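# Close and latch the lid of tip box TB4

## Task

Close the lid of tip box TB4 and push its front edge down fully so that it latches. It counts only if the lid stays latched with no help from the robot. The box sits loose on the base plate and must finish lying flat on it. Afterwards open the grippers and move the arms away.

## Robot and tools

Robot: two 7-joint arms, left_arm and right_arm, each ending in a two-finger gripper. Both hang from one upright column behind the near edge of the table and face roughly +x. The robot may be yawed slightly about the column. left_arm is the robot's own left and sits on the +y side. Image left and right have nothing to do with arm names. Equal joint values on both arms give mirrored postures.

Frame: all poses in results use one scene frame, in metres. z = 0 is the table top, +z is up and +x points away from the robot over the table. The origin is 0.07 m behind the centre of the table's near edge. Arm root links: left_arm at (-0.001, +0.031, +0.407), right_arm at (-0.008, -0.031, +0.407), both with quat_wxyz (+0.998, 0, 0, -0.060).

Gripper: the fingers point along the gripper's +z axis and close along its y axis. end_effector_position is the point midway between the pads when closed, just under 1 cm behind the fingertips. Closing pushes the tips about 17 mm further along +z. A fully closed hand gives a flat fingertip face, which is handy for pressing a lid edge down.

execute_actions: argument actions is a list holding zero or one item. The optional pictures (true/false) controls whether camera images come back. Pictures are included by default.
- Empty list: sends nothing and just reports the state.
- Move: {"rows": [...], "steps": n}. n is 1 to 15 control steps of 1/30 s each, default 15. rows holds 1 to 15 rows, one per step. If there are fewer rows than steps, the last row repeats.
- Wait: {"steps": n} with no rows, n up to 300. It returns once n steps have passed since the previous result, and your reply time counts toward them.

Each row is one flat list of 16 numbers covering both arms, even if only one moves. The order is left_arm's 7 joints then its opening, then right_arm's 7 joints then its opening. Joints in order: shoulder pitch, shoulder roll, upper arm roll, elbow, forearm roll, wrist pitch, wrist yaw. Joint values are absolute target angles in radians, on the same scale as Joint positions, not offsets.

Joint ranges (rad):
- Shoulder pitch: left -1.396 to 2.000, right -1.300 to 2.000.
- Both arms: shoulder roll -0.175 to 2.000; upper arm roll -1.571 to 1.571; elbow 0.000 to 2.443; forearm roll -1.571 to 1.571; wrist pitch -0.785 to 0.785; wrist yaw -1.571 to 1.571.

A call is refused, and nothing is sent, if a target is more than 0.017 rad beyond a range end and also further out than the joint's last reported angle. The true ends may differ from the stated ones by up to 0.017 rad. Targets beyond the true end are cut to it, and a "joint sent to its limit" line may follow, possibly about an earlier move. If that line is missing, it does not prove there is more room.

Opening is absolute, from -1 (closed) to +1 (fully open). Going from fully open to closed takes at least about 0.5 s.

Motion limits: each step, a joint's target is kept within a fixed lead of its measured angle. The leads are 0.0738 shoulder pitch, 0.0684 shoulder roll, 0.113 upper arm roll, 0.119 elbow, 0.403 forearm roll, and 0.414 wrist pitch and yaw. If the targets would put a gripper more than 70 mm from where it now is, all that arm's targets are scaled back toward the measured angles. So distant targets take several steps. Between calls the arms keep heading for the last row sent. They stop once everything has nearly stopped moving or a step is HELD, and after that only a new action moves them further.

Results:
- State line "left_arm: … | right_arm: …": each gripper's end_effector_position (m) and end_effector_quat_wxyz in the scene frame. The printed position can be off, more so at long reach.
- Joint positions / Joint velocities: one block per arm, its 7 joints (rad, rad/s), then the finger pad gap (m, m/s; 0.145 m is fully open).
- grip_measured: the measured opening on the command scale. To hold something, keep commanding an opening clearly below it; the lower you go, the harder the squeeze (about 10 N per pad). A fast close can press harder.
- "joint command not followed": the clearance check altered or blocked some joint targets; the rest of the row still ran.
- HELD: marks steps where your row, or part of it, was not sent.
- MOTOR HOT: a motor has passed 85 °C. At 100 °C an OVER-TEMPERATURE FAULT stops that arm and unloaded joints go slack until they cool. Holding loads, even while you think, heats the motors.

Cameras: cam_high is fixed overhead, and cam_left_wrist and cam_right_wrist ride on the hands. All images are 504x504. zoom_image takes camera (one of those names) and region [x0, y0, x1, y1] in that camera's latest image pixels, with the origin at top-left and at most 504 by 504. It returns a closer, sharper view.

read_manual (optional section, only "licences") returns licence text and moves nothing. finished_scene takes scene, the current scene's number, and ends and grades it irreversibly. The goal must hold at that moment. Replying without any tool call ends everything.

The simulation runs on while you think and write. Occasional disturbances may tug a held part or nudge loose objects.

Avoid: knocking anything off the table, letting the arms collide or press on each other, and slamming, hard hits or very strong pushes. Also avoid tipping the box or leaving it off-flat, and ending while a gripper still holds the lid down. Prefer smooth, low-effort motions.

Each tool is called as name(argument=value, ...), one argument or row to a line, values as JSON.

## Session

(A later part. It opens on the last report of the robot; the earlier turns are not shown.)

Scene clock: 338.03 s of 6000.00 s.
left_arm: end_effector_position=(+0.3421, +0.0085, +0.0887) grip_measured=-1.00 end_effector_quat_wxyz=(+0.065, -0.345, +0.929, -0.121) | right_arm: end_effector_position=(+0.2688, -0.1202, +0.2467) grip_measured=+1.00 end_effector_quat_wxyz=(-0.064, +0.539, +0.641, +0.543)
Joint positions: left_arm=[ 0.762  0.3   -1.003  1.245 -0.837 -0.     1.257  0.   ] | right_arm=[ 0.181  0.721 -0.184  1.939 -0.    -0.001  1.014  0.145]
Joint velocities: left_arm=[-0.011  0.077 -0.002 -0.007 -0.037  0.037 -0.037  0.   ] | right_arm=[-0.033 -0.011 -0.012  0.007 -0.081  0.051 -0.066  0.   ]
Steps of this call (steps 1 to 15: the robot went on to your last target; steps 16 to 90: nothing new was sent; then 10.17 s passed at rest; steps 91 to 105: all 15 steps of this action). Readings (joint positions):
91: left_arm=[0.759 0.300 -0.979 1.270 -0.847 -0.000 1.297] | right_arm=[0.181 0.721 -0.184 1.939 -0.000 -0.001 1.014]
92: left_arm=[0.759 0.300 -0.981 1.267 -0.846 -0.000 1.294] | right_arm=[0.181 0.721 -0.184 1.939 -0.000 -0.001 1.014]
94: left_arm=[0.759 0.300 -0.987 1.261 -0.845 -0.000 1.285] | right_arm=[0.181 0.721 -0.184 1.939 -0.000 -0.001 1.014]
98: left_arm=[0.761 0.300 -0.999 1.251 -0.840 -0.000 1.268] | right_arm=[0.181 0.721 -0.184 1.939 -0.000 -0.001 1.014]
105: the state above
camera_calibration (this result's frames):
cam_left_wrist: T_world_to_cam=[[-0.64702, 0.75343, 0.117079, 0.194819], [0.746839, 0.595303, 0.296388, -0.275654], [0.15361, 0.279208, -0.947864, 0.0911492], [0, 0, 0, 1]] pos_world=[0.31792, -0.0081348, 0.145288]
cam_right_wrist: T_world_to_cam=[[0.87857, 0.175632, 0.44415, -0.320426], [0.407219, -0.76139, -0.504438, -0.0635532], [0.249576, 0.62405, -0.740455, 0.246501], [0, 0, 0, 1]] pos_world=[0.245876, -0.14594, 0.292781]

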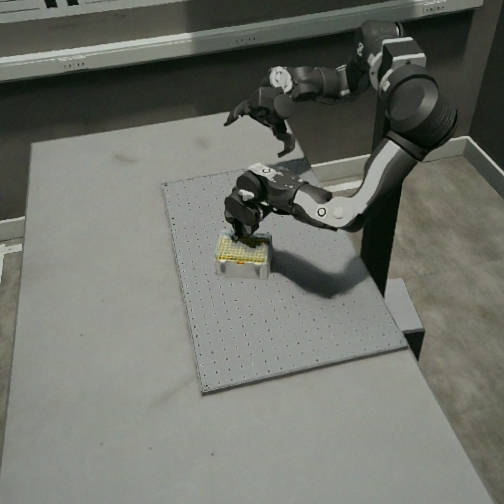

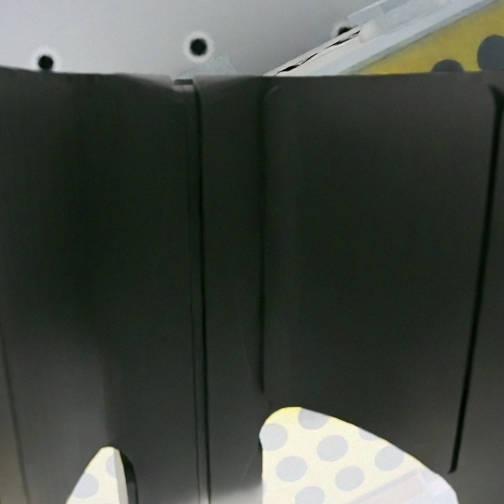

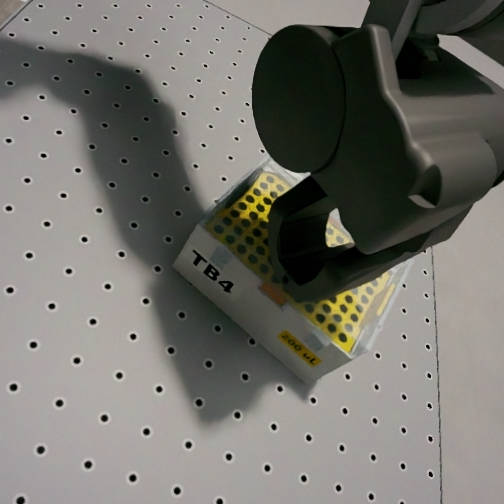

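execute_actions(
  actions=[
    {"rows":[[0.757,0.3,-1.014,1.233,-0.837,0,1.244,-1,0.183,0.72,-0.184,1.938,0,0,1.015,1],[0.757,0.3,-1.014,1.233,-0.837,0,1.244,-1,0.183,0.72,-0.184,1.938,0,0,1.015,1],[0.757,0.3,-1.019,1.229,-0.836,0,1.237,-1,0.183,0.72,-0.184,1.938,0,0,1.015,1],[0.757,0.3,-1.019,1.229,-0.836,0,1.237,-1,0.183,0.72,-0.184,1.938,0,0,1.015,1],[0.756,0.3,-1.023,1.224,-0.835,0,1.231,-1,0.183,0.72,-0.184,1.938,0,0,1.015,1],[0.756,0.3,-1.023,1.224,-0.835,0,1.231,-1,0.183,0.72,-0.184,1.938,0,0,1.015,1],[0.756,0.3,-1.028,1.22,-0.834,0,1.225,-1,0.183,0.72,-0.184,1.938,0,0,1.015,1],[0.756,0.3,-1.028,1.22,-0.834,0,1.225,-1,0.183,0.72,-0.184,1.938,0,0,1.015,1],[0.756,0.3,-1.032,1.215,-0.833,0,1.218,-1,0.183,0.72,-0.184,1.938,0,0,1.015,1]],"steps":15},
  ],
)

zoom_image(
  camera="cam_right_wrist",
  region=[150, 170, 400, 400],
)

Scene clock: 351.63 s of 6000.00 s.
left_arm: end_effector_position=(+0.3456, +0.0059, +0.0879) grip_measured=-1.00 end_effector_quat_wxyz=(+0.070, -0.344, +0.927, -0.130) | right_arm: end_effector_position=(+0.2688, -0.1202, +0.2467) grip_measured=+1.00 end_effector_quat_wxyz=(-0.064, +0.539, +0.641, +0.543)
Joint positions: left_arm=[ 0.771  0.298 -1.019  1.229 -0.828 -0.     1.223  0.   ] | right_arm=[ 0.181  0.721 -0.184  1.939 -0.    -0.001  1.014  0.145]
Joint velocities: left_arm=[-0.011 -0.033 -0.027 -0.022 -0.095  0.007 -0.022  0.   ] | right_arm=[ 0.033 -0.011 -0.012 -0.002 -0.037  0.007 -0.081  0.   ]
Steps of this call (steps 1 to 15: the robot went on to your last target; steps 16 to 90: nothing new was sent; then 10.10 s passed at rest; steps 91 to 105: all 15 steps of this action). Readings (joint positions):
91: left_arm=[0.762 0.299 -1.005 1.243 -0.836 -0.000 1.255] | right_arm=[0.181 0.721 -0.184 1.939 -0.000 -0.001 1.014]
92: left_arm=[0.763 0.299 -1.006 1.242 -0.835 -0.000 1.254] | right_arm=[0.181 0.721 -0.184 1.939 -0.000 -0.001 1.014]
94: left_arm=[0.765 0.299 -1.009 1.240 -0.834 -0.000 1.247] | right_arm=[0.181 0.721 -0.184 1.939 -0.000 -0.001 1.014]
98: left_arm=[0.769 0.299 -1.016 1.233 -0.830 -0.000 1.234] | right_arm=[0.181 0.721 -0.184 1.939 -0.000 -0.001 1.014]
105: the state above
camera_calibration (this result's frames):
cam_left_wrist: T_world_to_cam=[[-0.647624, 0.755785, 0.096807, 0.201142], [0.743294, 0.598689, 0.298472, -0.275508], [0.167624, 0.265254, -0.949496, 0.0859745], [0, 0, 0, 1]] pos_world=[0.320637, -0.00988153, 0.144392]
cam_right_wrist: T_world_to_cam=[[0.87857, 0.175632, 0.44415, -0.320426], [0.407219, -0.76139, -0.504438, -0.0635532], [0.249576, 0.62405, -0.740455, 0.246501], [0, 0, 0, 1]] pos_world=[0.245876, -0.14594, 0.292781]

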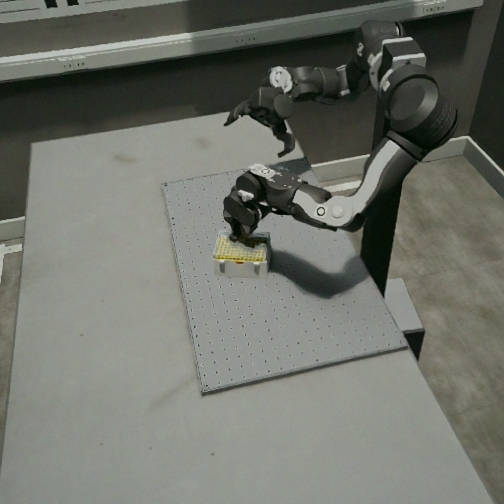

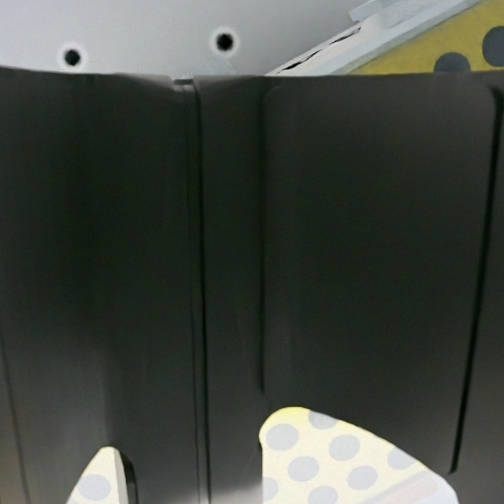

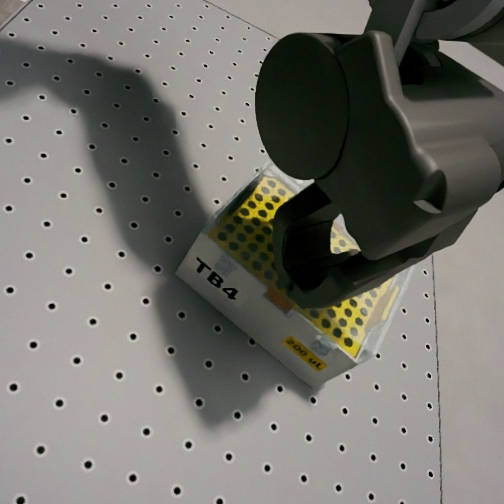

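Region (150, 170, 400, 400) of cam_right_wrist's 504x504 image, scaled by 2.016, with more detail than that image has; it fills the top 464 rows of this view, and the rest is white.

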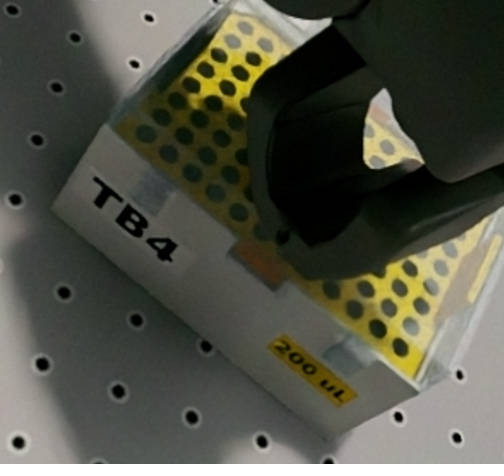

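execute_actions(
  actions=[
    {"rows":[[0.765,0.3,-1.015,1.23,-0.83,0,1.225,-1,0.183,0.72,-0.184,1.938,0,0,1.015,1],[0.768,0.3,-1.015,1.23,-0.83,0,1.225,-1,0.183,0.72,-0.184,1.938,0,0,1.015,1],[0.77,0.3,-1.01,1.24,-0.83,0,1.235,-1,0.183,0.72,-0.184,1.938,0,0,1.015,1],[0.77,0.3,-1.0,1.25,-0.833,0,1.25,-1,0.183,0.72,-0.184,1.938,0,0,1.015,1],[0.77,0.3,-0.99,1.26,-0.836,0,1.265,-1,0.183,0.72,-0.184,1.938,0,0,1.015,1],[0.77,0.3,-0.98,1.27,-0.839,0,1.28,-1,0.183,0.72,-0.184,1.938,0,0,1.015,1],[0.77,0.3,-0.97,1.28,-0.842,0,1.295,-1,0.183,0.72,-0.184,1.938,0,0,1.015,1],[0.77,0.3,-0.96,1.29,-0.845,0,1.31,-1,0.183,0.72,-0.184,1.938,0,0,1.015,1],[0.77,0.3,-0.95,1.3,-0.848,0,1.325,-1,0.183,0.72,-0.184,1.938,0,0,1.015,1],[0.77,0.31,-0.94,1.31,-0.85,0,1.34,-1,0.183,0.72,-0.184,1.938,0,0,1.015,1],[0.77,0.33,-0.93,1.32,-0.85,0,1.355,-1,0.183,0.72,-0.184,1.938,0,0,1.015,1],[0.77,0.35,-0.93,1.32,-0.85,0,1.355,-1,0.183,0.72,-0.184,1.938,0,0,1.015,1],[0.77,0.37,-0.93,1.32,-0.85,0,1.355,-1,0.183,0.72,-0.184,1.938,0,0,1.015,1]],"steps":15},
  ],
)

zoom_image(
  camera="cam_right_wrist",
  region=[150, 140, 430, 400],
)

zoom_image(
  camera="cam_high",
  region=[190, 205, 290, 295],
)

Scene clock: 371.10 s of 6000.00 s.
left_arm: end_effector_position=(+0.3560, +0.0478, +0.1086) grip_measured=-1.00 end_effector_quat_wxyz=(+0.088, -0.374, +0.918, -0.096) | right_arm: end_effector_position=(+0.2688, -0.1202, +0.2467) grip_measured=+1.00 end_effector_quat_wxyz=(-0.064, +0.539, +0.641, +0.543)
Joint positions: left_arm=[ 0.773  0.388 -0.929  1.313 -0.854 -0.     1.351  0.   ] | right_arm=[ 0.181  0.721 -0.184  1.939 -0.    -0.001  1.014  0.145]
Joint velocities: left_arm=[-0.055  0.011  0.027 -0.037 -0.095 -0.007  0.022 -0.   ] | right_arm=[-0.099 -0.055 -0.002 -0.007  0.007 -0.081 -0.066 -0.   ]
Steps of this call (steps 1 to 15: the robot went on to your last target; steps 16 to 90: nothing new was sent; then 15.97 s passed at rest; steps 91 to 105: all 15 steps of this action). Readings (joint positions):
91: left_arm=[0.772 0.299 -1.015 1.232 -0.828 -0.000 1.223] | right_arm=[0.181 0.721 -0.184 1.939 -0.000 -0.001 1.014]
92: left_arm=[0.772 0.299 -1.014 1.232 -0.828 -0.000 1.223] | right_arm=[0.181 0.721 -0.184 1.939 -0.000 -0.001 1.014]
94: left_arm=[0.770 0.299 -1.007 1.243 -0.829 -0.000 1.234] | right_arm=[0.181 0.721 -0.184 1.939 -0.000 -0.001 1.014]
98: left_arm=[0.771 0.299 -0.964 1.286 -0.839 -0.000 1.286] | right_arm=[0.181 0.721 -0.184 1.939 -0.000 -0.001 1.014]
105: the state above
camera_calibration (this result's frames):
cam_left_wrist: T_world_to_cam=[[-0.70016, 0.699077, 0.145146, 0.190343], [0.698215, 0.627906, 0.343847, -0.304783], [0.149238, 0.342091, -0.92774, 0.0932632], [0, 0, 0, 1]] pos_world=[0.332156, 0.0264058, 0.163695]
cam_right_wrist: T_world_to_cam=[[0.87857, 0.175632, 0.44415, -0.320426], [0.407219, -0.76139, -0.504438, -0.0635532], [0.249576, 0.62405, -0.740455, 0.246501], [0, 0, 0, 1]] pos_world=[0.245876, -0.14594, 0.292781]

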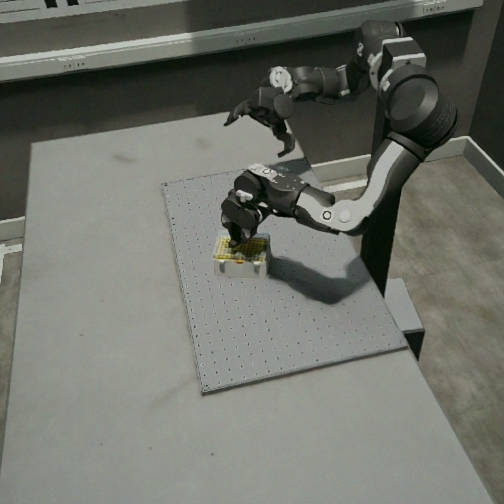

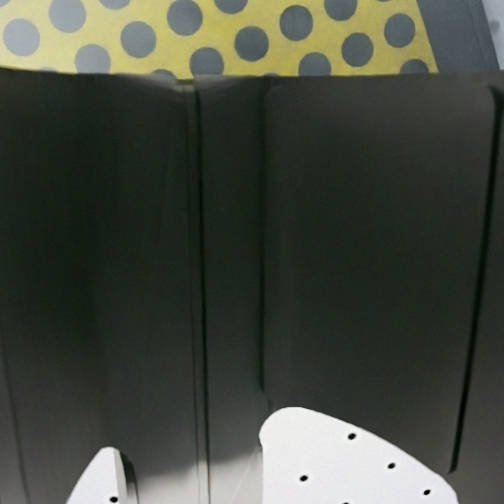

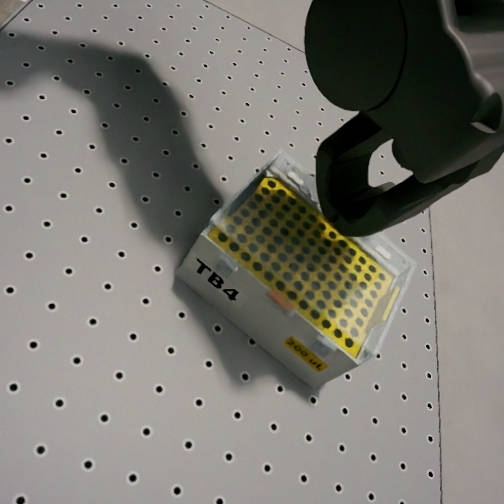

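Region (150, 140, 430, 400) of cam_right_wrist's 504x504 image, scaled by 1.800, with more detail than that image has; it fills the top 468 rows of this view, and the rest is white.

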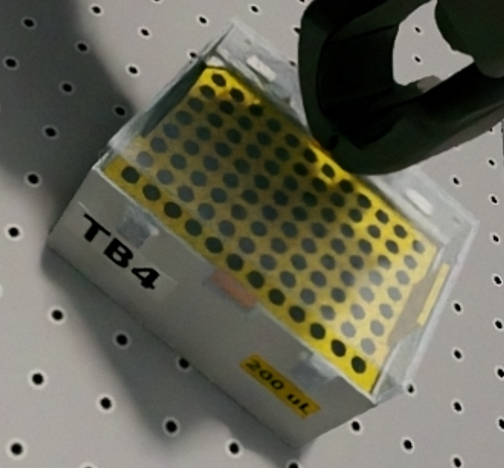

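Region (190, 205, 290, 295) of cam_high's 504x504 image, scaled by 5.040, with more detail than that image has; it fills the top 454 rows of this view, and the rest is white.

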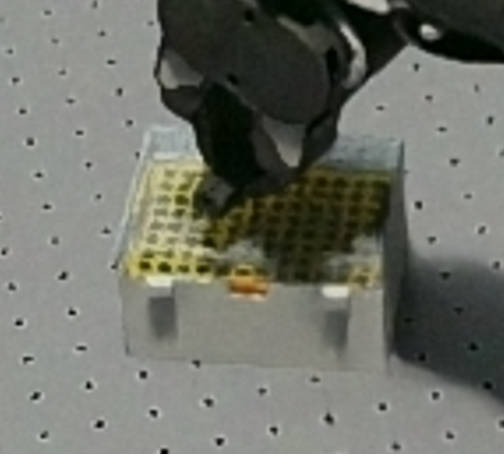

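zoom_image(
  camera="cam_right_wrist",
  region=[180, 200, 310, 320],
)

Region (180, 200, 310, 320) of cam_right_wrist's 504x504 image, scaled by 3.877, with more detail than that image has; it fills the top 465 rows of this view, and the rest is white.

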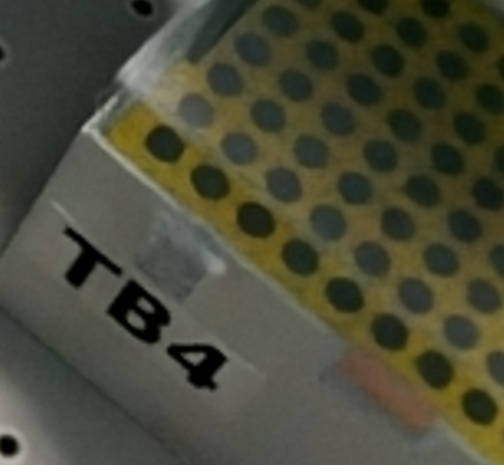

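execute_actions(
  actions=[
    {"rows":[[0.785,0.35,-0.93,1.3,-0.845,0,1.38,-1,0.183,0.73,-0.184,1.938,0,0,1.015,1],[0.785,0.35,-0.93,1.3,-0.845,0,1.38,-1,0.183,0.73,-0.184,1.938,0,0,1.015,1],[0.8,0.32,-0.93,1.275,-0.84,0,1.41,-1,0.183,0.745,-0.184,1.938,0,0,1.015,1],[0.8,0.32,-0.93,1.275,-0.84,0,1.41,-1,0.183,0.745,-0.184,1.938,0,0,1.015,1],[0.813,0.29,-0.935,1.245,-0.835,0,1.44,-1,0.183,0.76,-0.184,1.938,0,0,1.015,1],[0.813,0.29,-0.935,1.245,-0.835,0,1.44,-1,0.183,0.76,-0.184,1.938,0,0,1.015,1],[0.826,0.26,-0.94,1.215,-0.83,0,1.47,-1,0.183,0.775,-0.184,1.938,0,0,1.015,1],[0.826,0.26,-0.94,1.215,-0.83,0,1.47,-1,0.183,0.775,-0.184,1.938,0,0,1.015,1],[0.838,0.23,-0.946,1.186,-0.823,0,1.495,-1,0.183,0.79,-0.184,1.938,0,0,1.015,1],[0.838,0.23,-0.946,1.186,-0.823,0,1.495,-1,0.183,0.79,-0.184,1.938,0,0,1.015,1],[0.847,0.2,-0.952,1.158,-0.817,0,1.52,-1,0.183,0.8,-0.184,1.938,0,0,1.015,1]],"steps":15},
  ],
)

Scene clock: 418.50 s of 6000.00 s.
left_arm: end_effector_position=(+0.3370, +0.0049, +0.1106) grip_measured=-1.00 end_effector_quat_wxyz=(+0.019, -0.360, +0.931, -0.048) | right_arm: end_effector_position=(+0.2677, -0.1368, +0.2423) grip_measured=+1.00 end_effector_quat_wxyz=(-0.043, +0.548, +0.657, +0.517)
Joint positions: left_arm=[ 0.846  0.198 -0.949  1.161 -0.817 -0.     1.512  0.   ] | right_arm=[ 0.182  0.8   -0.184  1.939 -0.    -0.001  1.014  0.145]
Joint velocities: left_arm=[ 0.055  0.165 -0.002 -0.012  0.037 -0.022  0.007 -0.   ] | right_arm=[ 0.011 -0.011 -0.002  0.007  0.066 -0.037 -0.007  0.   ]
Steps of this call (steps 1 to 30: the robot went on to your last target; steps 31 to 90: nothing new was sent; then 43.90 s passed at rest; steps 91 to 105: all 15 steps of this action). Readings (joint positions):
91: left_arm=[0.778 0.361 -0.929 1.307 -0.848 -0.000 1.363] | right_arm=[0.181 0.724 -0.184 1.939 -0.000 -0.001 1.014]
92: left_arm=[0.783 0.350 -0.929 1.298 -0.848 -0.000 1.368] | right_arm=[0.181 0.729 -0.184 1.939 -0.000 -0.001 1.014]
94: left_arm=[0.800 0.316 -0.929 1.273 -0.845 -0.000 1.393] | right_arm=[0.181 0.747 -0.184 1.939 -0.000 -0.001 1.014]
98: left_arm=[0.827 0.255 -0.936 1.214 -0.834 -0.000 1.450] | right_arm=[0.182 0.776 -0.184 1.939 -0.000 -0.001 1.014]
105: the state above
camera_calibration (this result's frames):
cam_left_wrist: T_world_to_cam=[[-0.637585, 0.716466, 0.283129, 0.170278], [0.770272, 0.58672, 0.249881, -0.279003], [0.0129137, 0.377406, -0.925958, 0.15825], [0, 0, 0, 1]] pos_world=[0.321431, -0.0180257, 0.168039]
cam_right_wrist: T_world_to_cam=[[0.88506, 0.19638, 0.422024, -0.30812], [0.391875, -0.803642, -0.447876, -0.09334], [0.251202, 0.561778, -0.788228, 0.25647], [0, 0, 0, 1]] pos_world=[0.244857, -0.158583, 0.290386]

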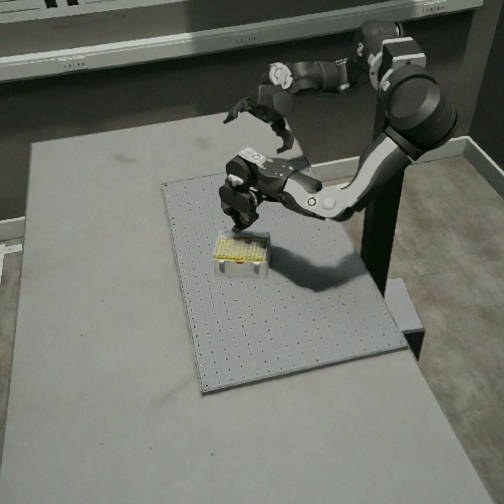

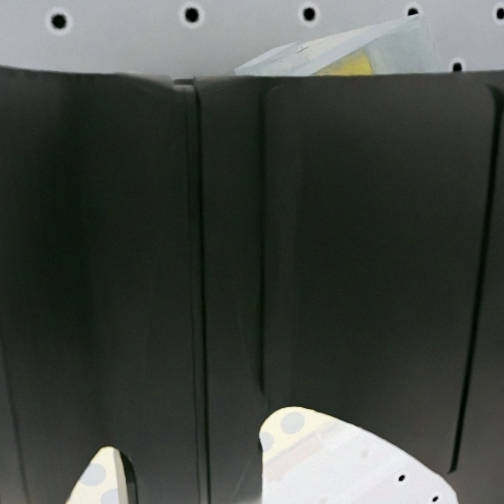

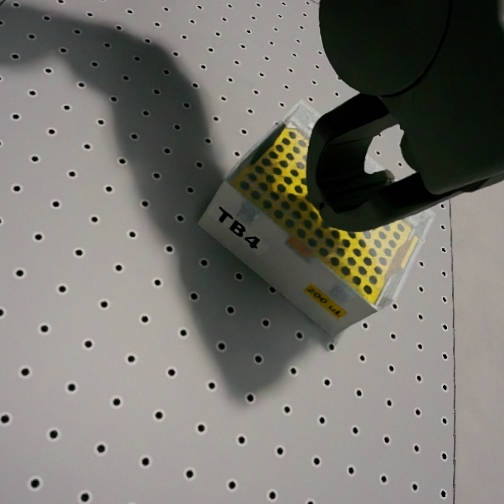

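Descend to z≈0.088 slowly.

execute_actions(
  actions=[
    {"rows":[[0.847,0.2,-0.963,1.148,-0.812,0,1.506,-1,0.183,0.8,-0.184,1.938,0,0,1.015,1],[0.847,0.2,-0.974,1.138,-0.807,0,1.492,-1,0.183,0.8,-0.184,1.938,0,0,1.015,1],[0.847,0.2,-0.985,1.127,-0.802,0,1.478,-1,0.183,0.8,-0.184,1.938,0,0,1.015,1],[0.847,0.2,-0.993,1.12,-0.799,0,1.469,-1,0.183,0.8,-0.184,1.938,0,0,1.015,1],[0.848,0.2,-1.0,1.114,-0.796,0,1.46,-1,0.183,0.8,-0.184,1.938,0,0,1.015,1],[0.848,0.2,-1.004,1.11,-0.794,0,1.455,-1,0.183,0.8,-0.184,1.938,0,0,1.015,1],[0.848,0.2,-1.008,1.107,-0.792,0,1.45,-1,0.183,0.8,-0.184,1.938,0,0,1.015,1],[0.848,0.2,-1.011,1.104,-0.791,0,1.446,-1,0.183,0.8,-0.184,1.938,0,0,1.015,1],[0.848,0.2,-1.015,1.1,-0.789,0,1.441,-1,0.183,0.8,-0.184,1.938,0,0,1.015,1],[0.848,0.2,-1.019,1.097,-0.787,0,1.436,-1,0.183,0.8,-0.184,1.938,0,0,1.015,1],[0.848,0.2,-1.022,1.093,-0.786,0,1.432,-1,0.183,0.8,-0.184,1.938,0,0,1.015,1],[0.848,0.2,-1.026,1.09,-0.784,0,1.427,-1,0.183,0.8,-0.184,1.938,0,0,1.015,1],[0.848,0.2,-1.03,1.087,-0.782,0,1.422,-1,0.183,0.8,-0.184,1.938,0,0,1.015,1],[0.848,0.2,-1.033,1.083,-0.781,0,1.418,-1,0.183,0.8,-0.184,1.938,0,0,1.015,1]],"steps":15},
  ],
)

zoom_image(
  camera="cam_right_wrist",
  region=[190, 130, 400, 340],
)

Scene clock: 437.43 s of 6000.00 s.
left_arm: end_effector_position=(+0.3360, +0.0088, +0.0882) grip_measured=-1.00 end_effector_quat_wxyz=(+0.018, -0.361, +0.931, -0.038) | right_arm: end_effector_position=(+0.2677, -0.1368, +0.2423) grip_measured=+1.00 end_effector_quat_wxyz=(-0.043, +0.548, +0.657, +0.517)
Joint positions: left_arm=[ 0.848  0.2   -1.03   1.085 -0.784 -0.     1.427  0.   ] | right_arm=[ 0.182  0.8   -0.184  1.939 -0.    -0.001  1.014  0.145]
Joint velocities: left_arm=[ 0.033  0.011  0.012 -0.037 -0.037  0.022 -0.081  0.   ] | right_arm=[-0.033 -0.011 -0.022  0.017  0.007 -0.066 -0.022  0.   ]
Steps of this call (steps 1 to 15: the robot went on to your last target; steps 16 to 90: nothing new was sent; then 15.43 s passed at rest; steps 91 to 105: all 15 steps of this action). Readings (joint positions):
91: left_arm=[0.848 0.200 -0.956 1.155 -0.815 -0.000 1.513] | right_arm=[0.182 0.800 -0.184 1.939 -0.000 -0.001 1.014]
92: left_arm=[0.850 0.200 -0.967 1.145 -0.813 -0.000 1.506] | right_arm=[0.182 0.800 -0.184 1.939 -0.000 -0.001 1.014]
94: left_arm=[0.849 0.200 -0.990 1.123 -0.805 -0.000 1.487] | right_arm=[0.182 0.800 -0.184 1.939 -0.000 -0.001 1.014]
98: left_arm=[0.848 0.200 -1.006 1.108 -0.795 -0.000 1.458] | right_arm=[0.182 0.800 -0.184 1.939 -0.000 -0.001 1.014]
105: the state above
camera_calibration (this result's frames):
cam_left_wrist: T_world_to_cam=[[-0.636444, 0.70968, 0.30215, 0.17118], [0.771319, 0.584244, 0.252442, -0.275442], [0.00262372, 0.393719, -0.919227, 0.138682], [0, 0, 0, 1]] pos_world=[0.321036, -0.0151592, 0.145292]
cam_right_wrist: T_world_to_cam=[[0.88506, 0.19638, 0.422024, -0.30812], [0.391875, -0.803642, -0.447876, -0.09334], [0.251202, 0.561778, -0.788228, 0.25647], [0, 0, 0, 1]] pos_world=[0.244857, -0.158583, 0.290386]

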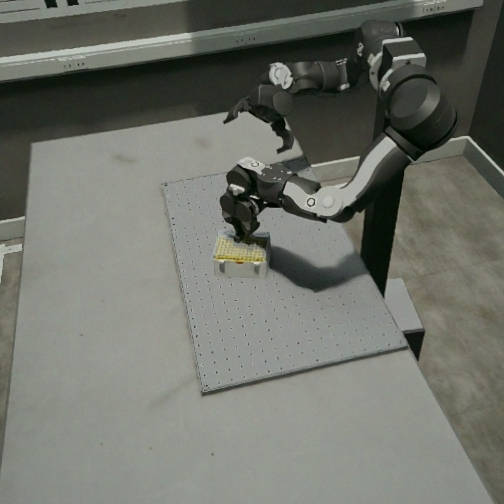

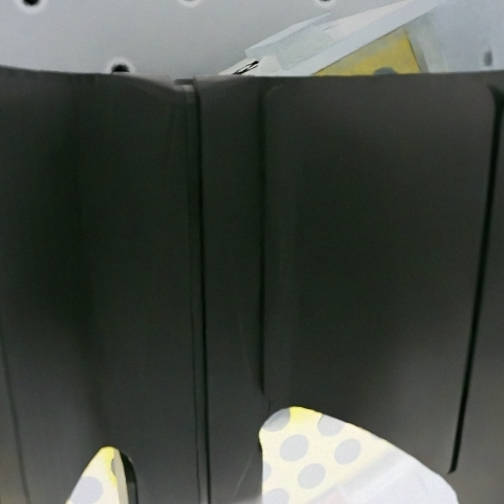

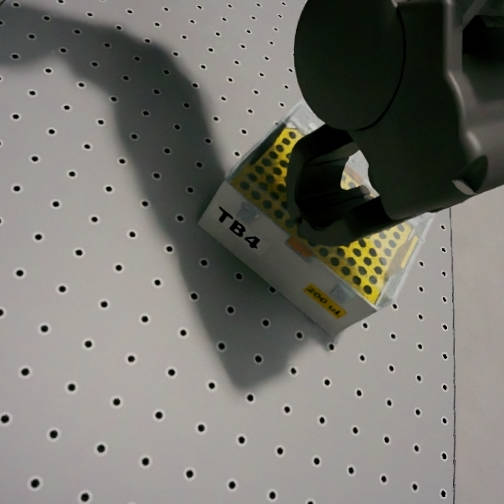

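Region (190, 130, 400, 340) of cam_right_wrist's 504x504 image, scaled by 2.400, with more detail than that image has.

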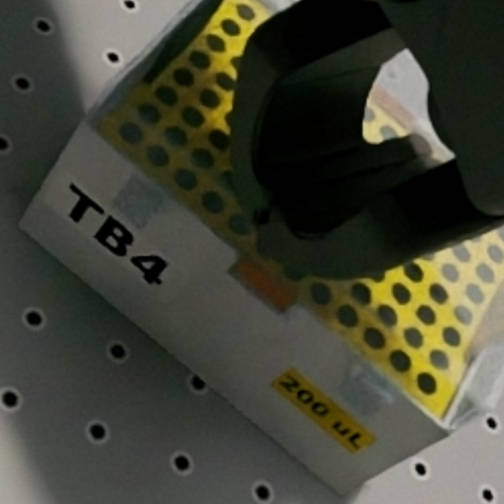

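execute_actions(
  actions=[
    {"rows":[[0.848,0.2,-1.037,1.08,-0.779,0,1.413,-1,0.183,0.8,-0.184,1.938,0,0,1.015,1],[0.848,0.2,-1.037,1.08,-0.779,0,1.413,-1,0.183,0.8,-0.184,1.938,0,0,1.015,1],[0.848,0.2,-1.041,1.076,-0.777,0,1.408,-1,0.183,0.8,-0.184,1.938,0,0,1.015,1],[0.848,0.2,-1.041,1.076,-0.777,0,1.408,-1,0.183,0.8,-0.184,1.938,0,0,1.015,1],[0.848,0.2,-1.044,1.073,-0.776,0,1.404,-1,0.183,0.8,-0.184,1.938,0,0,1.015,1],[0.848,0.2,-1.044,1.073,-0.776,0,1.404,-1,0.183,0.8,-0.184,1.938,0,0,1.015,1],[0.848,0.2,-1.048,1.07,-0.774,0,1.399,-1,0.183,0.8,-0.184,1.938,0,0,1.015,1],[0.848,0.2,-1.048,1.07,-0.774,0,1.399,-1,0.183,0.8,-0.184,1.938,0,0,1.015,1],[0.848,0.2,-1.052,1.066,-0.772,0,1.394,-1,0.183,0.8,-0.184,1.938,0,0,1.015,1],[0.848,0.2,-1.052,1.066,-0.772,0,1.394,-1,0.183,0.8,-0.184,1.938,0,0,1.015,1],[0.848,0.2,-1.055,1.063,-0.771,0,1.39,-1,0.183,0.8,-0.184,1.938,0,0,1.015,1]],"steps":15},
  ],
  pictures=false,
)

Scene clock: 457.40 s of 6000.00 s.
left_arm: end_effector_position=(+0.3374, +0.0074, +0.0864) grip_measured=-1.00 end_effector_quat_wxyz=(+0.018, -0.361, +0.931, -0.042) | right_arm: end_effector_position=(+0.2677, -0.1368, +0.2423) grip_measured=+1.00 end_effector_quat_wxyz=(-0.043, +0.548, +0.657, +0.517)
Joint positions: left_arm=[ 0.856  0.2   -1.046  1.072 -0.768 -0.     1.404  0.   ] | right_arm=[ 0.182  0.8   -0.184  1.939 -0.    -0.001  1.014  0.145]
Joint velocities: left_arm=[-0.055 -0.033 -0.002 -0.007 -0.007  0.037  0.007  0.   ] | right_arm=[-0.033 -0.055  0.012 -0.032  0.022  0.066  0.022  0.   ]
Steps of this call (steps 1 to 15: the robot went on to your last target; steps 16 to 90: nothing new was sent; then 16.47 s passed at rest; steps 91 to 105: all 15 steps of this action). Readings (joint positions):
91: left_arm=[0.849 0.200 -1.032 1.084 -0.782 -0.000 1.422] | right_arm=[0.182 0.800 -0.184 1.939 -0.000 -0.001 1.014]
92: left_arm=[0.849 0.200 -1.033 1.084 -0.781 -0.000 1.420] | right_arm=[0.182 0.800 -0.184 1.939 -0.000 -0.001 1.014]
94: left_arm=[0.849 0.200 -1.036 1.080 -0.779 -0.000 1.416] | right_arm=[0.182 0.800 -0.184 1.939 -0.000 -0.001 1.014]
98: left_arm=[0.852 0.200 -1.041 1.077 -0.774 -0.000 1.412] | right_arm=[0.182 0.800 -0.184 1.939 -0.000 -0.001 1.014]
105: the state above

execute_actions(
  actions=[
    {"rows":[[0.846,0.2,-1.056,1.062,-0.772,0,1.392,-1,0.183,0.8,-0.184,1.938,0,0,1.015,1],[0.846,0.2,-1.056,1.062,-0.772,0,1.392,-1,0.183,0.8,-0.184,1.938,0,0,1.015,1],[0.844,0.2,-1.058,1.06,-0.772,0,1.392,-1,0.183,0.8,-0.184,1.938,0,0,1.015,1],[0.844,0.2,-1.058,1.06,-0.772,0,1.392,-1,0.183,0.8,-0.184,1.938,0,0,1.015,1],[0.842,0.2,-1.06,1.058,-0.773,0,1.392,-1,0.183,0.8,-0.184,1.938,0,0,1.015,1],[0.842,0.2,-1.06,1.058,-0.773,0,1.392,-1,0.183,0.8,-0.184,1.938,0,0,1.015,1],[0.84,0.2,-1.062,1.056,-0.773,0,1.392,-1,0.183,0.8,-0.184,1.938,0,0,1.015,1],[0.84,0.2,-1.062,1.056,-0.773,0,1.392,-1,0.183,0.8,-0.184,1.938,0,0,1.015,1],[0.838,0.2,-1.064,1.054,-0.774,0,1.392,-1,0.183,0.8,-0.184,1.938,0,0,1.015,1],[0.838,0.2,-1.064,1.054,-0.774,0,1.392,-1,0.183,0.8,-0.184,1.938,0,0,1.015,1],[0.836,0.2,-1.066,1.052,-0.774,0,1.392,-1,0.183,0.8,-0.184,1.938,0,0,1.015,1]],"steps":15},
  ],
)

zoom_image(
  camera="cam_right_wrist",
  region=[190, 130, 400, 340],
)

Scene clock: 483.33 s of 6000.00 s.
left_arm: end_effector_position=(+0.3372, +0.0075, +0.0857) grip_measured=-1.00 end_effector_quat_wxyz=(+0.018, -0.361, +0.932, -0.040) | right_arm: end_effector_position=(+0.2677, -0.1368, +0.2423) grip_measured=+1.00 end_effector_quat_wxyz=(-0.043, +0.548, +0.657, +0.517)
Joint positions: left_arm=[ 0.857  0.198 -1.051  1.068 -0.768 -0.     1.404  0.   ] | right_arm=[ 0.182  0.8   -0.184  1.939 -0.    -0.001  1.014  0.145]
Joint velocities: left_arm=[ 0.055 -0.055  0.002  0.002 -0.022  0.051 -0.022  0.   ] | right_arm=[-0.121 -0.033  0.002  0.002  0.007 -0.022 -0.022  0.   ]
Steps of this call (steps 1 to 15: the robot went on to your last target; steps 16 to 90: nothing new was sent; then 22.43 s passed at rest; steps 91 to 105: all 15 steps of this action). Readings (joint positions):
91: left_arm=[0.856 0.200 -1.047 1.071 -0.768 -0.000 1.404] | right_arm=[0.182 0.800 -0.184 1.939 -0.000 -0.001 1.014]
92: left_arm=[0.856 0.200 -1.047 1.071 -0.768 -0.000 1.404] | right_arm=[0.182 0.800 -0.184 1.939 -0.000 -0.001 1.014]
94: left_arm=[0.856 0.199 -1.048 1.071 -0.768 -0.000 1.404] | right_arm=[0.182 0.800 -0.184 1.939 -0.000 -0.001 1.014]
98: left_arm=[0.856 0.199 -1.049 1.069 -0.768 -0.000 1.404] | right_arm=[0.182 0.800 -0.184 1.939 -0.000 -0.001 1.014]
105: the state above
camera_calibration (this result's frames):
cam_left_wrist: T_world_to_cam=[[-0.635953, 0.711992, 0.297712, 0.173795], [0.771709, 0.584027, 0.251747, -0.275018], [0.00537007, 0.389846, -0.920864, 0.136137], [0, 0, 0, 1]] pos_world=[0.322029, -0.016195, 0.142858]
cam_right_wrist: T_world_to_cam=[[0.88506, 0.19638, 0.422024, -0.30812], [0.391875, -0.803642, -0.447876, -0.09334], [0.251202, 0.561778, -0.788228, 0.25647], [0, 0, 0, 1]] pos_world=[0.244857, -0.158583, 0.290386]

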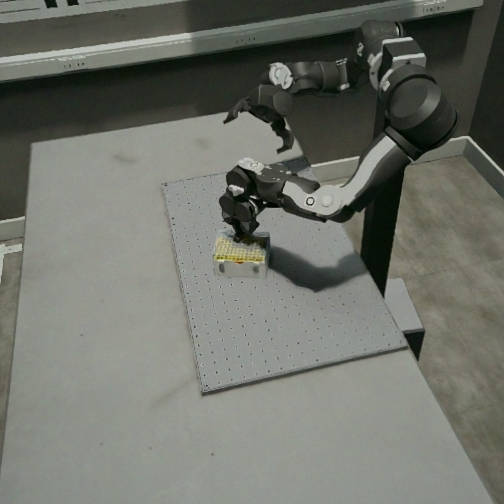

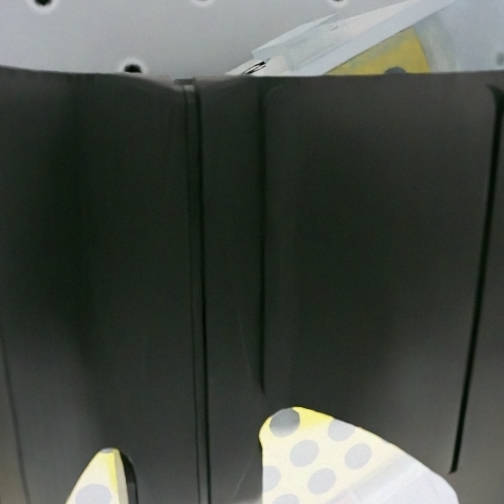

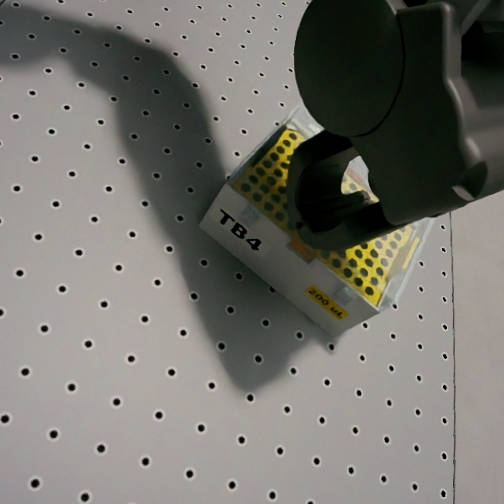

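Region (190, 130, 400, 340) of cam_right_wrist's 504x504 image, scaled by 2.400, with more detail than that image has.

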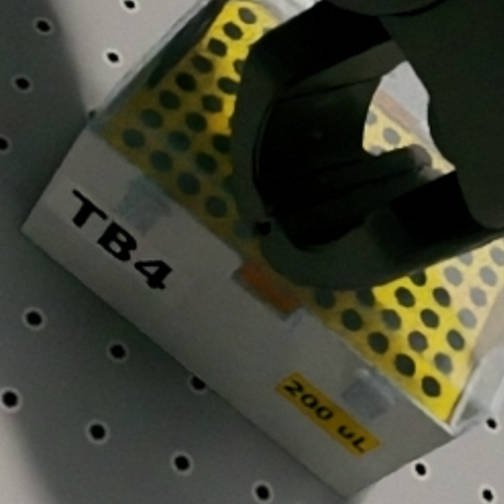

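execute_actions(
  actions=[
    {"rows":[[0.846,0.2,-1.058,1.06,-0.77,0,1.4,-1,0.185,0.785,-0.2,1.88,0.06,0,0.99,1],[0.852,0.2,-1.052,1.066,-0.77,0,1.403,-1,0.187,0.77,-0.22,1.82,0.12,0,0.97,1],[0.856,0.2,-1.045,1.073,-0.772,0,1.41,-1,0.189,0.755,-0.24,1.76,0.18,0,0.945,1],[0.856,0.2,-1.03,1.087,-0.78,0,1.428,-1,0.191,0.74,-0.26,1.7,0.24,0,0.92,1],[0.856,0.2,-1.01,1.105,-0.79,0,1.45,-1,0.193,0.725,-0.28,1.64,0.3,0,0.9,1],[0.856,0.2,-0.99,1.125,-0.8,0,1.47,-1,0.195,0.71,-0.3,1.58,0.36,0,0.875,1],[0.856,0.21,-0.965,1.145,-0.8,0,1.48,-1,0.197,0.695,-0.32,1.52,0.42,0,0.85,1],[0.856,0.23,-0.94,1.17,-0.8,0,1.48,-1,0.199,0.68,-0.34,1.46,0.48,0,0.83,1],[0.856,0.26,-0.91,1.195,-0.8,0,1.48,-1,0.201,0.665,-0.36,1.4,0.54,0,0.8,1],[0.856,0.3,-0.88,1.22,-0.8,0,1.48,-1,0.203,0.65,-0.38,1.35,0.6,0,0.78,1],[0.856,0.34,-0.85,1.25,-0.8,0,1.48,-1,0.205,0.635,-0.4,1.3,0.66,0,0.755,1],[0.856,0.39,-0.82,1.28,-0.8,0,1.48,-1,0.207,0.62,-0.415,1.25,0.72,0,0.73,1],[0.856,0.44,-0.8,1.3,-0.8,0,1.48,-1,0.21,0.61,-0.425,1.215,0.76,0,0.715,1],[0.856,0.49,-0.8,1.3,-0.8,0,1.48,-1,0.21,0.6,-0.43,1.193,0.777,0,0.709,1],[0.856,0.52,-0.8,1.3,-0.8,0,1.48,-1,0.21,0.6,-0.43,1.193,0.777,0,0.709,1]],"steps":15},
  ],
  pictures=false,
)

execute_actions(
  actions=[
    {"steps":10},
  ],
)

Scene clock: 512.93 s of 6000.00 s.
left_arm: end_effector_position=(+0.3910, +0.1235, +0.1563) grip_measured=-1.00 end_effector_quat_wxyz=(+0.112, -0.465, +0.875, -0.072) | right_arm: end_effector_position=(+0.3187, -0.1727, +0.1172) grip_measured=+1.00 end_effector_quat_wxyz=(-0.310, +0.760, +0.171, +0.545)
Joint positions: left_arm=[ 0.865  0.534 -0.793  1.3   -0.804 -0.     1.476  0.   ] | right_arm=[ 0.203  0.597 -0.431  1.187  0.75   0.002  0.722  0.145]
Joint velocities: left_arm=[-0.033  0.868 -0.007 -0.105 -0.066 -0.051  0.051  0.   ] | right_arm=[ 0.011 -0.011  0.022 -0.017  0.447 -0.066 -0.168 -0.   ]
Steps of this call (steps 1 to 15: the robot went on to your last target; steps 16 to 90: nothing new was sent; then 26.10 s passed at rest; steps 91 to 105: all 15 steps of this action). Readings (joint positions):
91: left_arm=[0.858 0.198 -1.051 1.069 -0.767 -0.000 1.405] | right_arm=[0.188 0.791 -0.192 1.910 0.030 -0.003 1.008]
92: left_arm=[0.859 0.198 -1.050 1.069 -0.767 -0.000 1.405] | right_arm=[0.197 0.773 -0.209 1.844 0.074 -0.004 0.992]
94: left_arm=[0.856 0.199 -1.038 1.079 -0.773 -0.000 1.413] | right_arm=[0.191 0.743 -0.255 1.706 0.172 -0.001 0.951]
98: left_arm=[0.856 0.215 -0.949 1.169 -0.793 -0.000 1.464] | right_arm=[0.200 0.681 -0.335 1.472 0.408 -0.001 0.863]
105: the state above

Scene clock: 513.27 s of 6000.00 s.
left_arm: end_effector_position=(+0.3872, +0.1181, +0.1524) grip_measured=-1.00 end_effector_quat_wxyz=(+0.104, -0.460, +0.879, -0.071) | right_arm: end_effector_position=(+0.3223, -0.1736, +0.1226) grip_measured=+1.00 end_effector_quat_wxyz=(-0.313, +0.756, +0.162, +0.552)
Joint positions: left_arm=[ 0.858  0.523 -0.8    1.301 -0.8   -0.     1.48   0.   ] | right_arm=[ 0.21   0.598 -0.431  1.191  0.775  0.002  0.715  0.145]
Joint velocities: left_arm=[ 0.011 -0.033 -0.027 -0.012  0.007  0.022  0.037 -0.   ] | right_arm=[-0.011  0.011 -0.007 -0.017 -0.066 -0.051 -0.066  0.   ]
Steps of this call (steps 1 to 10: the robot went on to your last target). Readings (joint positions):
1: left_arm=[0.863 0.549 -0.793 1.294 -0.809 -0.000 1.479] | right_arm=[0.205 0.598 -0.431 1.188 0.762 0.002 0.719]
2: left_arm=[0.859 0.541 -0.793 1.292 -0.810 -0.000 1.480] | right_arm=[0.208 0.598 -0.431 1.189 0.768 0.002 0.717]
4: left_arm=[0.858 0.511 -0.799 1.300 -0.802 -0.000 1.480] | right_arm=[0.210 0.598 -0.431 1.191 0.774 0.002 0.715]
8: left_arm=[0.858 0.524 -0.800 1.302 -0.799 -0.000 1.480] | right_arm=[0.210 0.598 -0.431 1.191 0.775 0.002 0.715]
10: the state above
camera_calibration (this result's frames):
cam_left_wrist: T_world_to_cam=[[-0.822555, 0.544095, 0.165421, 0.219239], [0.563201, 0.739098, 0.369511, -0.350506], [0.0787867, 0.397108, -0.914384, 0.123957], [0, 0, 0, 1]] pos_world=[0.367976, 0.0905471, 0.206594]
cam_right_wrist: T_world_to_cam=[[0.847438, -0.433666, -0.30624, -0.30662], [-0.386396, -0.108247, -0.915959, 0.231014], [0.364071, 0.894548, -0.259299, 0.125601], [0, 0, 0, 1]] pos_world=[0.303377, -0.22032, 0.150268]

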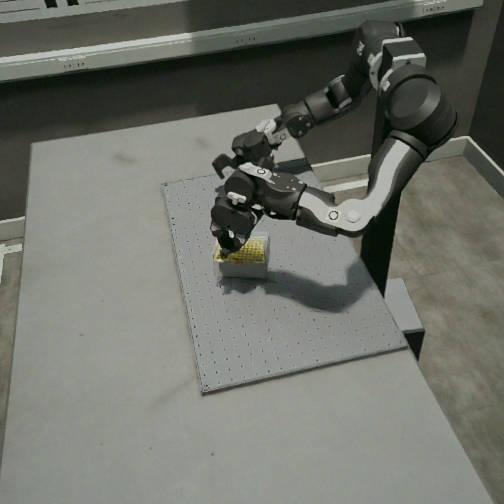

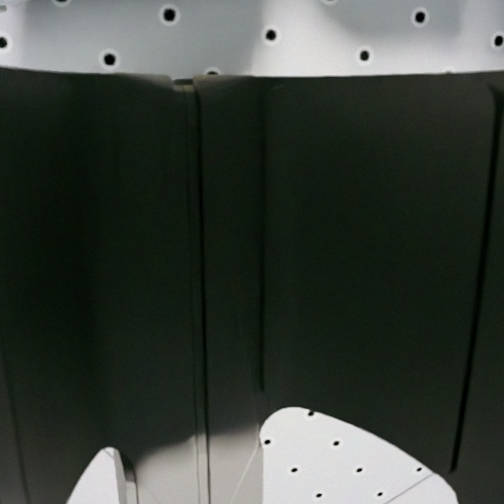

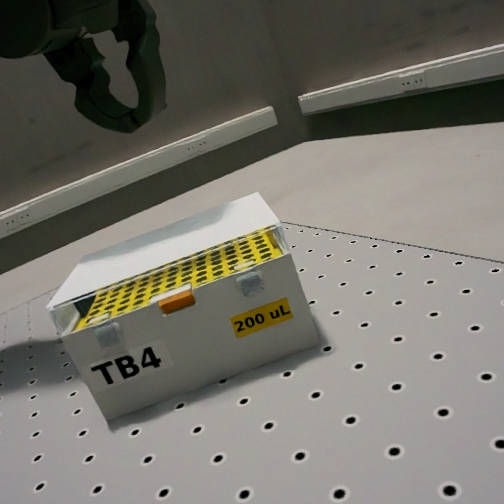

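zoom_image(
  camera="cam_right_wrist",
  region=[35, 180, 315, 380],
)

Region (35, 180, 315, 380) of cam_right_wrist's 504x504 image, scaled by 1.800, with more detail than that image has; it fills the top 360 rows of this view, and the rest is white.

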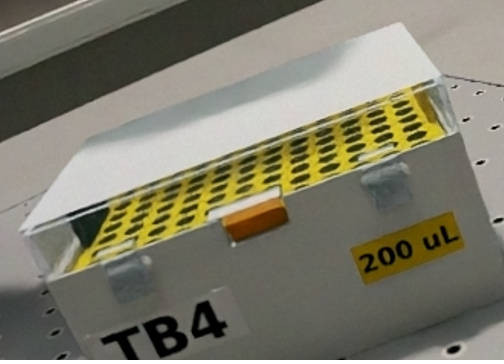

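zoom_image(
  camera="cam_right_wrist",
  region=[220, 210, 310, 300],
)

Region (220, 210, 310, 300) of cam_right_wrist's 504x504 image, scaled by 5.600, with more detail than that image has.

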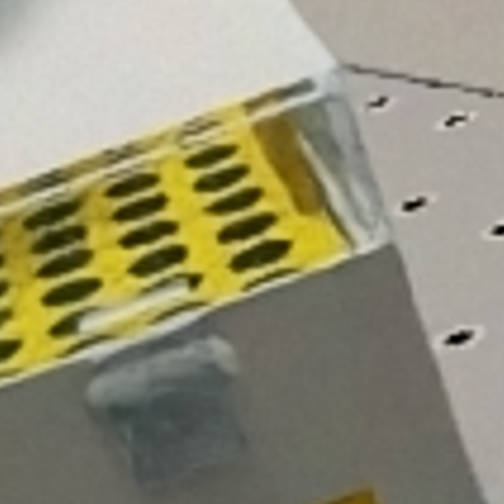

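execute_actions(
  actions=[
    {"rows":[[0.856,0.56,-0.8,1.3,-0.8,0,1.48,-1,0.21,0.62,-0.43,1.193,0.777,0,0.709,1],[0.856,0.6,-0.8,1.3,-0.8,0,1.48,-1,0.21,0.64,-0.43,1.193,0.777,0,0.709,1],[0.856,0.64,-0.8,1.3,-0.8,0,1.48,-1,0.21,0.66,-0.43,1.193,0.777,0,0.709,1],[0.856,0.68,-0.8,1.3,-0.8,0,1.48,-1,0.21,0.68,-0.43,1.193,0.777,0,0.709,1],[0.856,0.72,-0.8,1.3,-0.8,0,1.48,-1,0.21,0.7,-0.43,1.193,0.777,0,0.709,1],[0.856,0.76,-0.8,1.3,-0.8,0,1.48,-1,0.21,0.72,-0.43,1.193,0.777,0,0.709,1],[0.856,0.79,-0.8,1.3,-0.8,0,1.48,-1,0.21,0.74,-0.43,1.193,0.777,0,0.709,1],[0.856,0.81,-0.8,1.3,-0.8,0,1.48,-1,0.21,0.75,-0.43,1.193,0.777,0,0.709,1]],"steps":15},
  ],
  pictures=false,
)

finished_scene(
  scene=1,
)

Scene clock: 536.30 s of 6000.00 s.
left_arm: end_effector_position=(+0.3864, +0.2454, +0.1665) grip_measured=-1.00 end_effector_quat_wxyz=(+0.163, -0.540, +0.826, +0.016) | right_arm: end_effector_position=(+0.3165, -0.2264, +0.1243) grip_measured=+1.00 end_effector_quat_wxyz=(-0.248, +0.784, +0.186, +0.539)
Joint positions: left_arm=[ 0.858  0.809 -0.798  1.302 -0.8   -0.     1.479  0.   ] | right_arm=[ 0.209  0.749 -0.429  1.193  0.776  0.002  0.71   0.145]
Joint velocities: left_arm=[-0.011  0.033 -0.017 -0.017  0.037 -0.007  0.051  0.   ] | right_arm=[ 0.077  0.011  0.012  0.002 -0.051  0.022 -0.051 -0.   ]
Steps of this call (steps 1 to 30: the robot went on to your last target; steps 31 to 90: nothing new was sent; then 19.53 s passed at rest; steps 91 to 105: all 15 steps of this action). Readings (joint positions):
91: left_arm=[0.858 0.533 -0.801 1.306 -0.796 -0.000 1.479] | right_arm=[0.209 0.605 -0.432 1.192 0.775 0.002 0.715]
92: left_arm=[0.858 0.569 -0.803 1.312 -0.791 -0.000 1.477] | right_arm=[0.209 0.624 -0.433 1.194 0.775 0.002 0.715]
94: left_arm=[0.858 0.680 -0.803 1.303 -0.795 -0.000 1.476] | right_arm=[0.209 0.681 -0.432 1.194 0.775 0.002 0.713]
98: left_arm=[0.858 0.818 -0.798 1.295 -0.805 -0.000 1.479] | right_arm=[0.209 0.749 -0.429 1.193 0.776 0.002 0.710]
105: the state above

The scene is finished: the task was done.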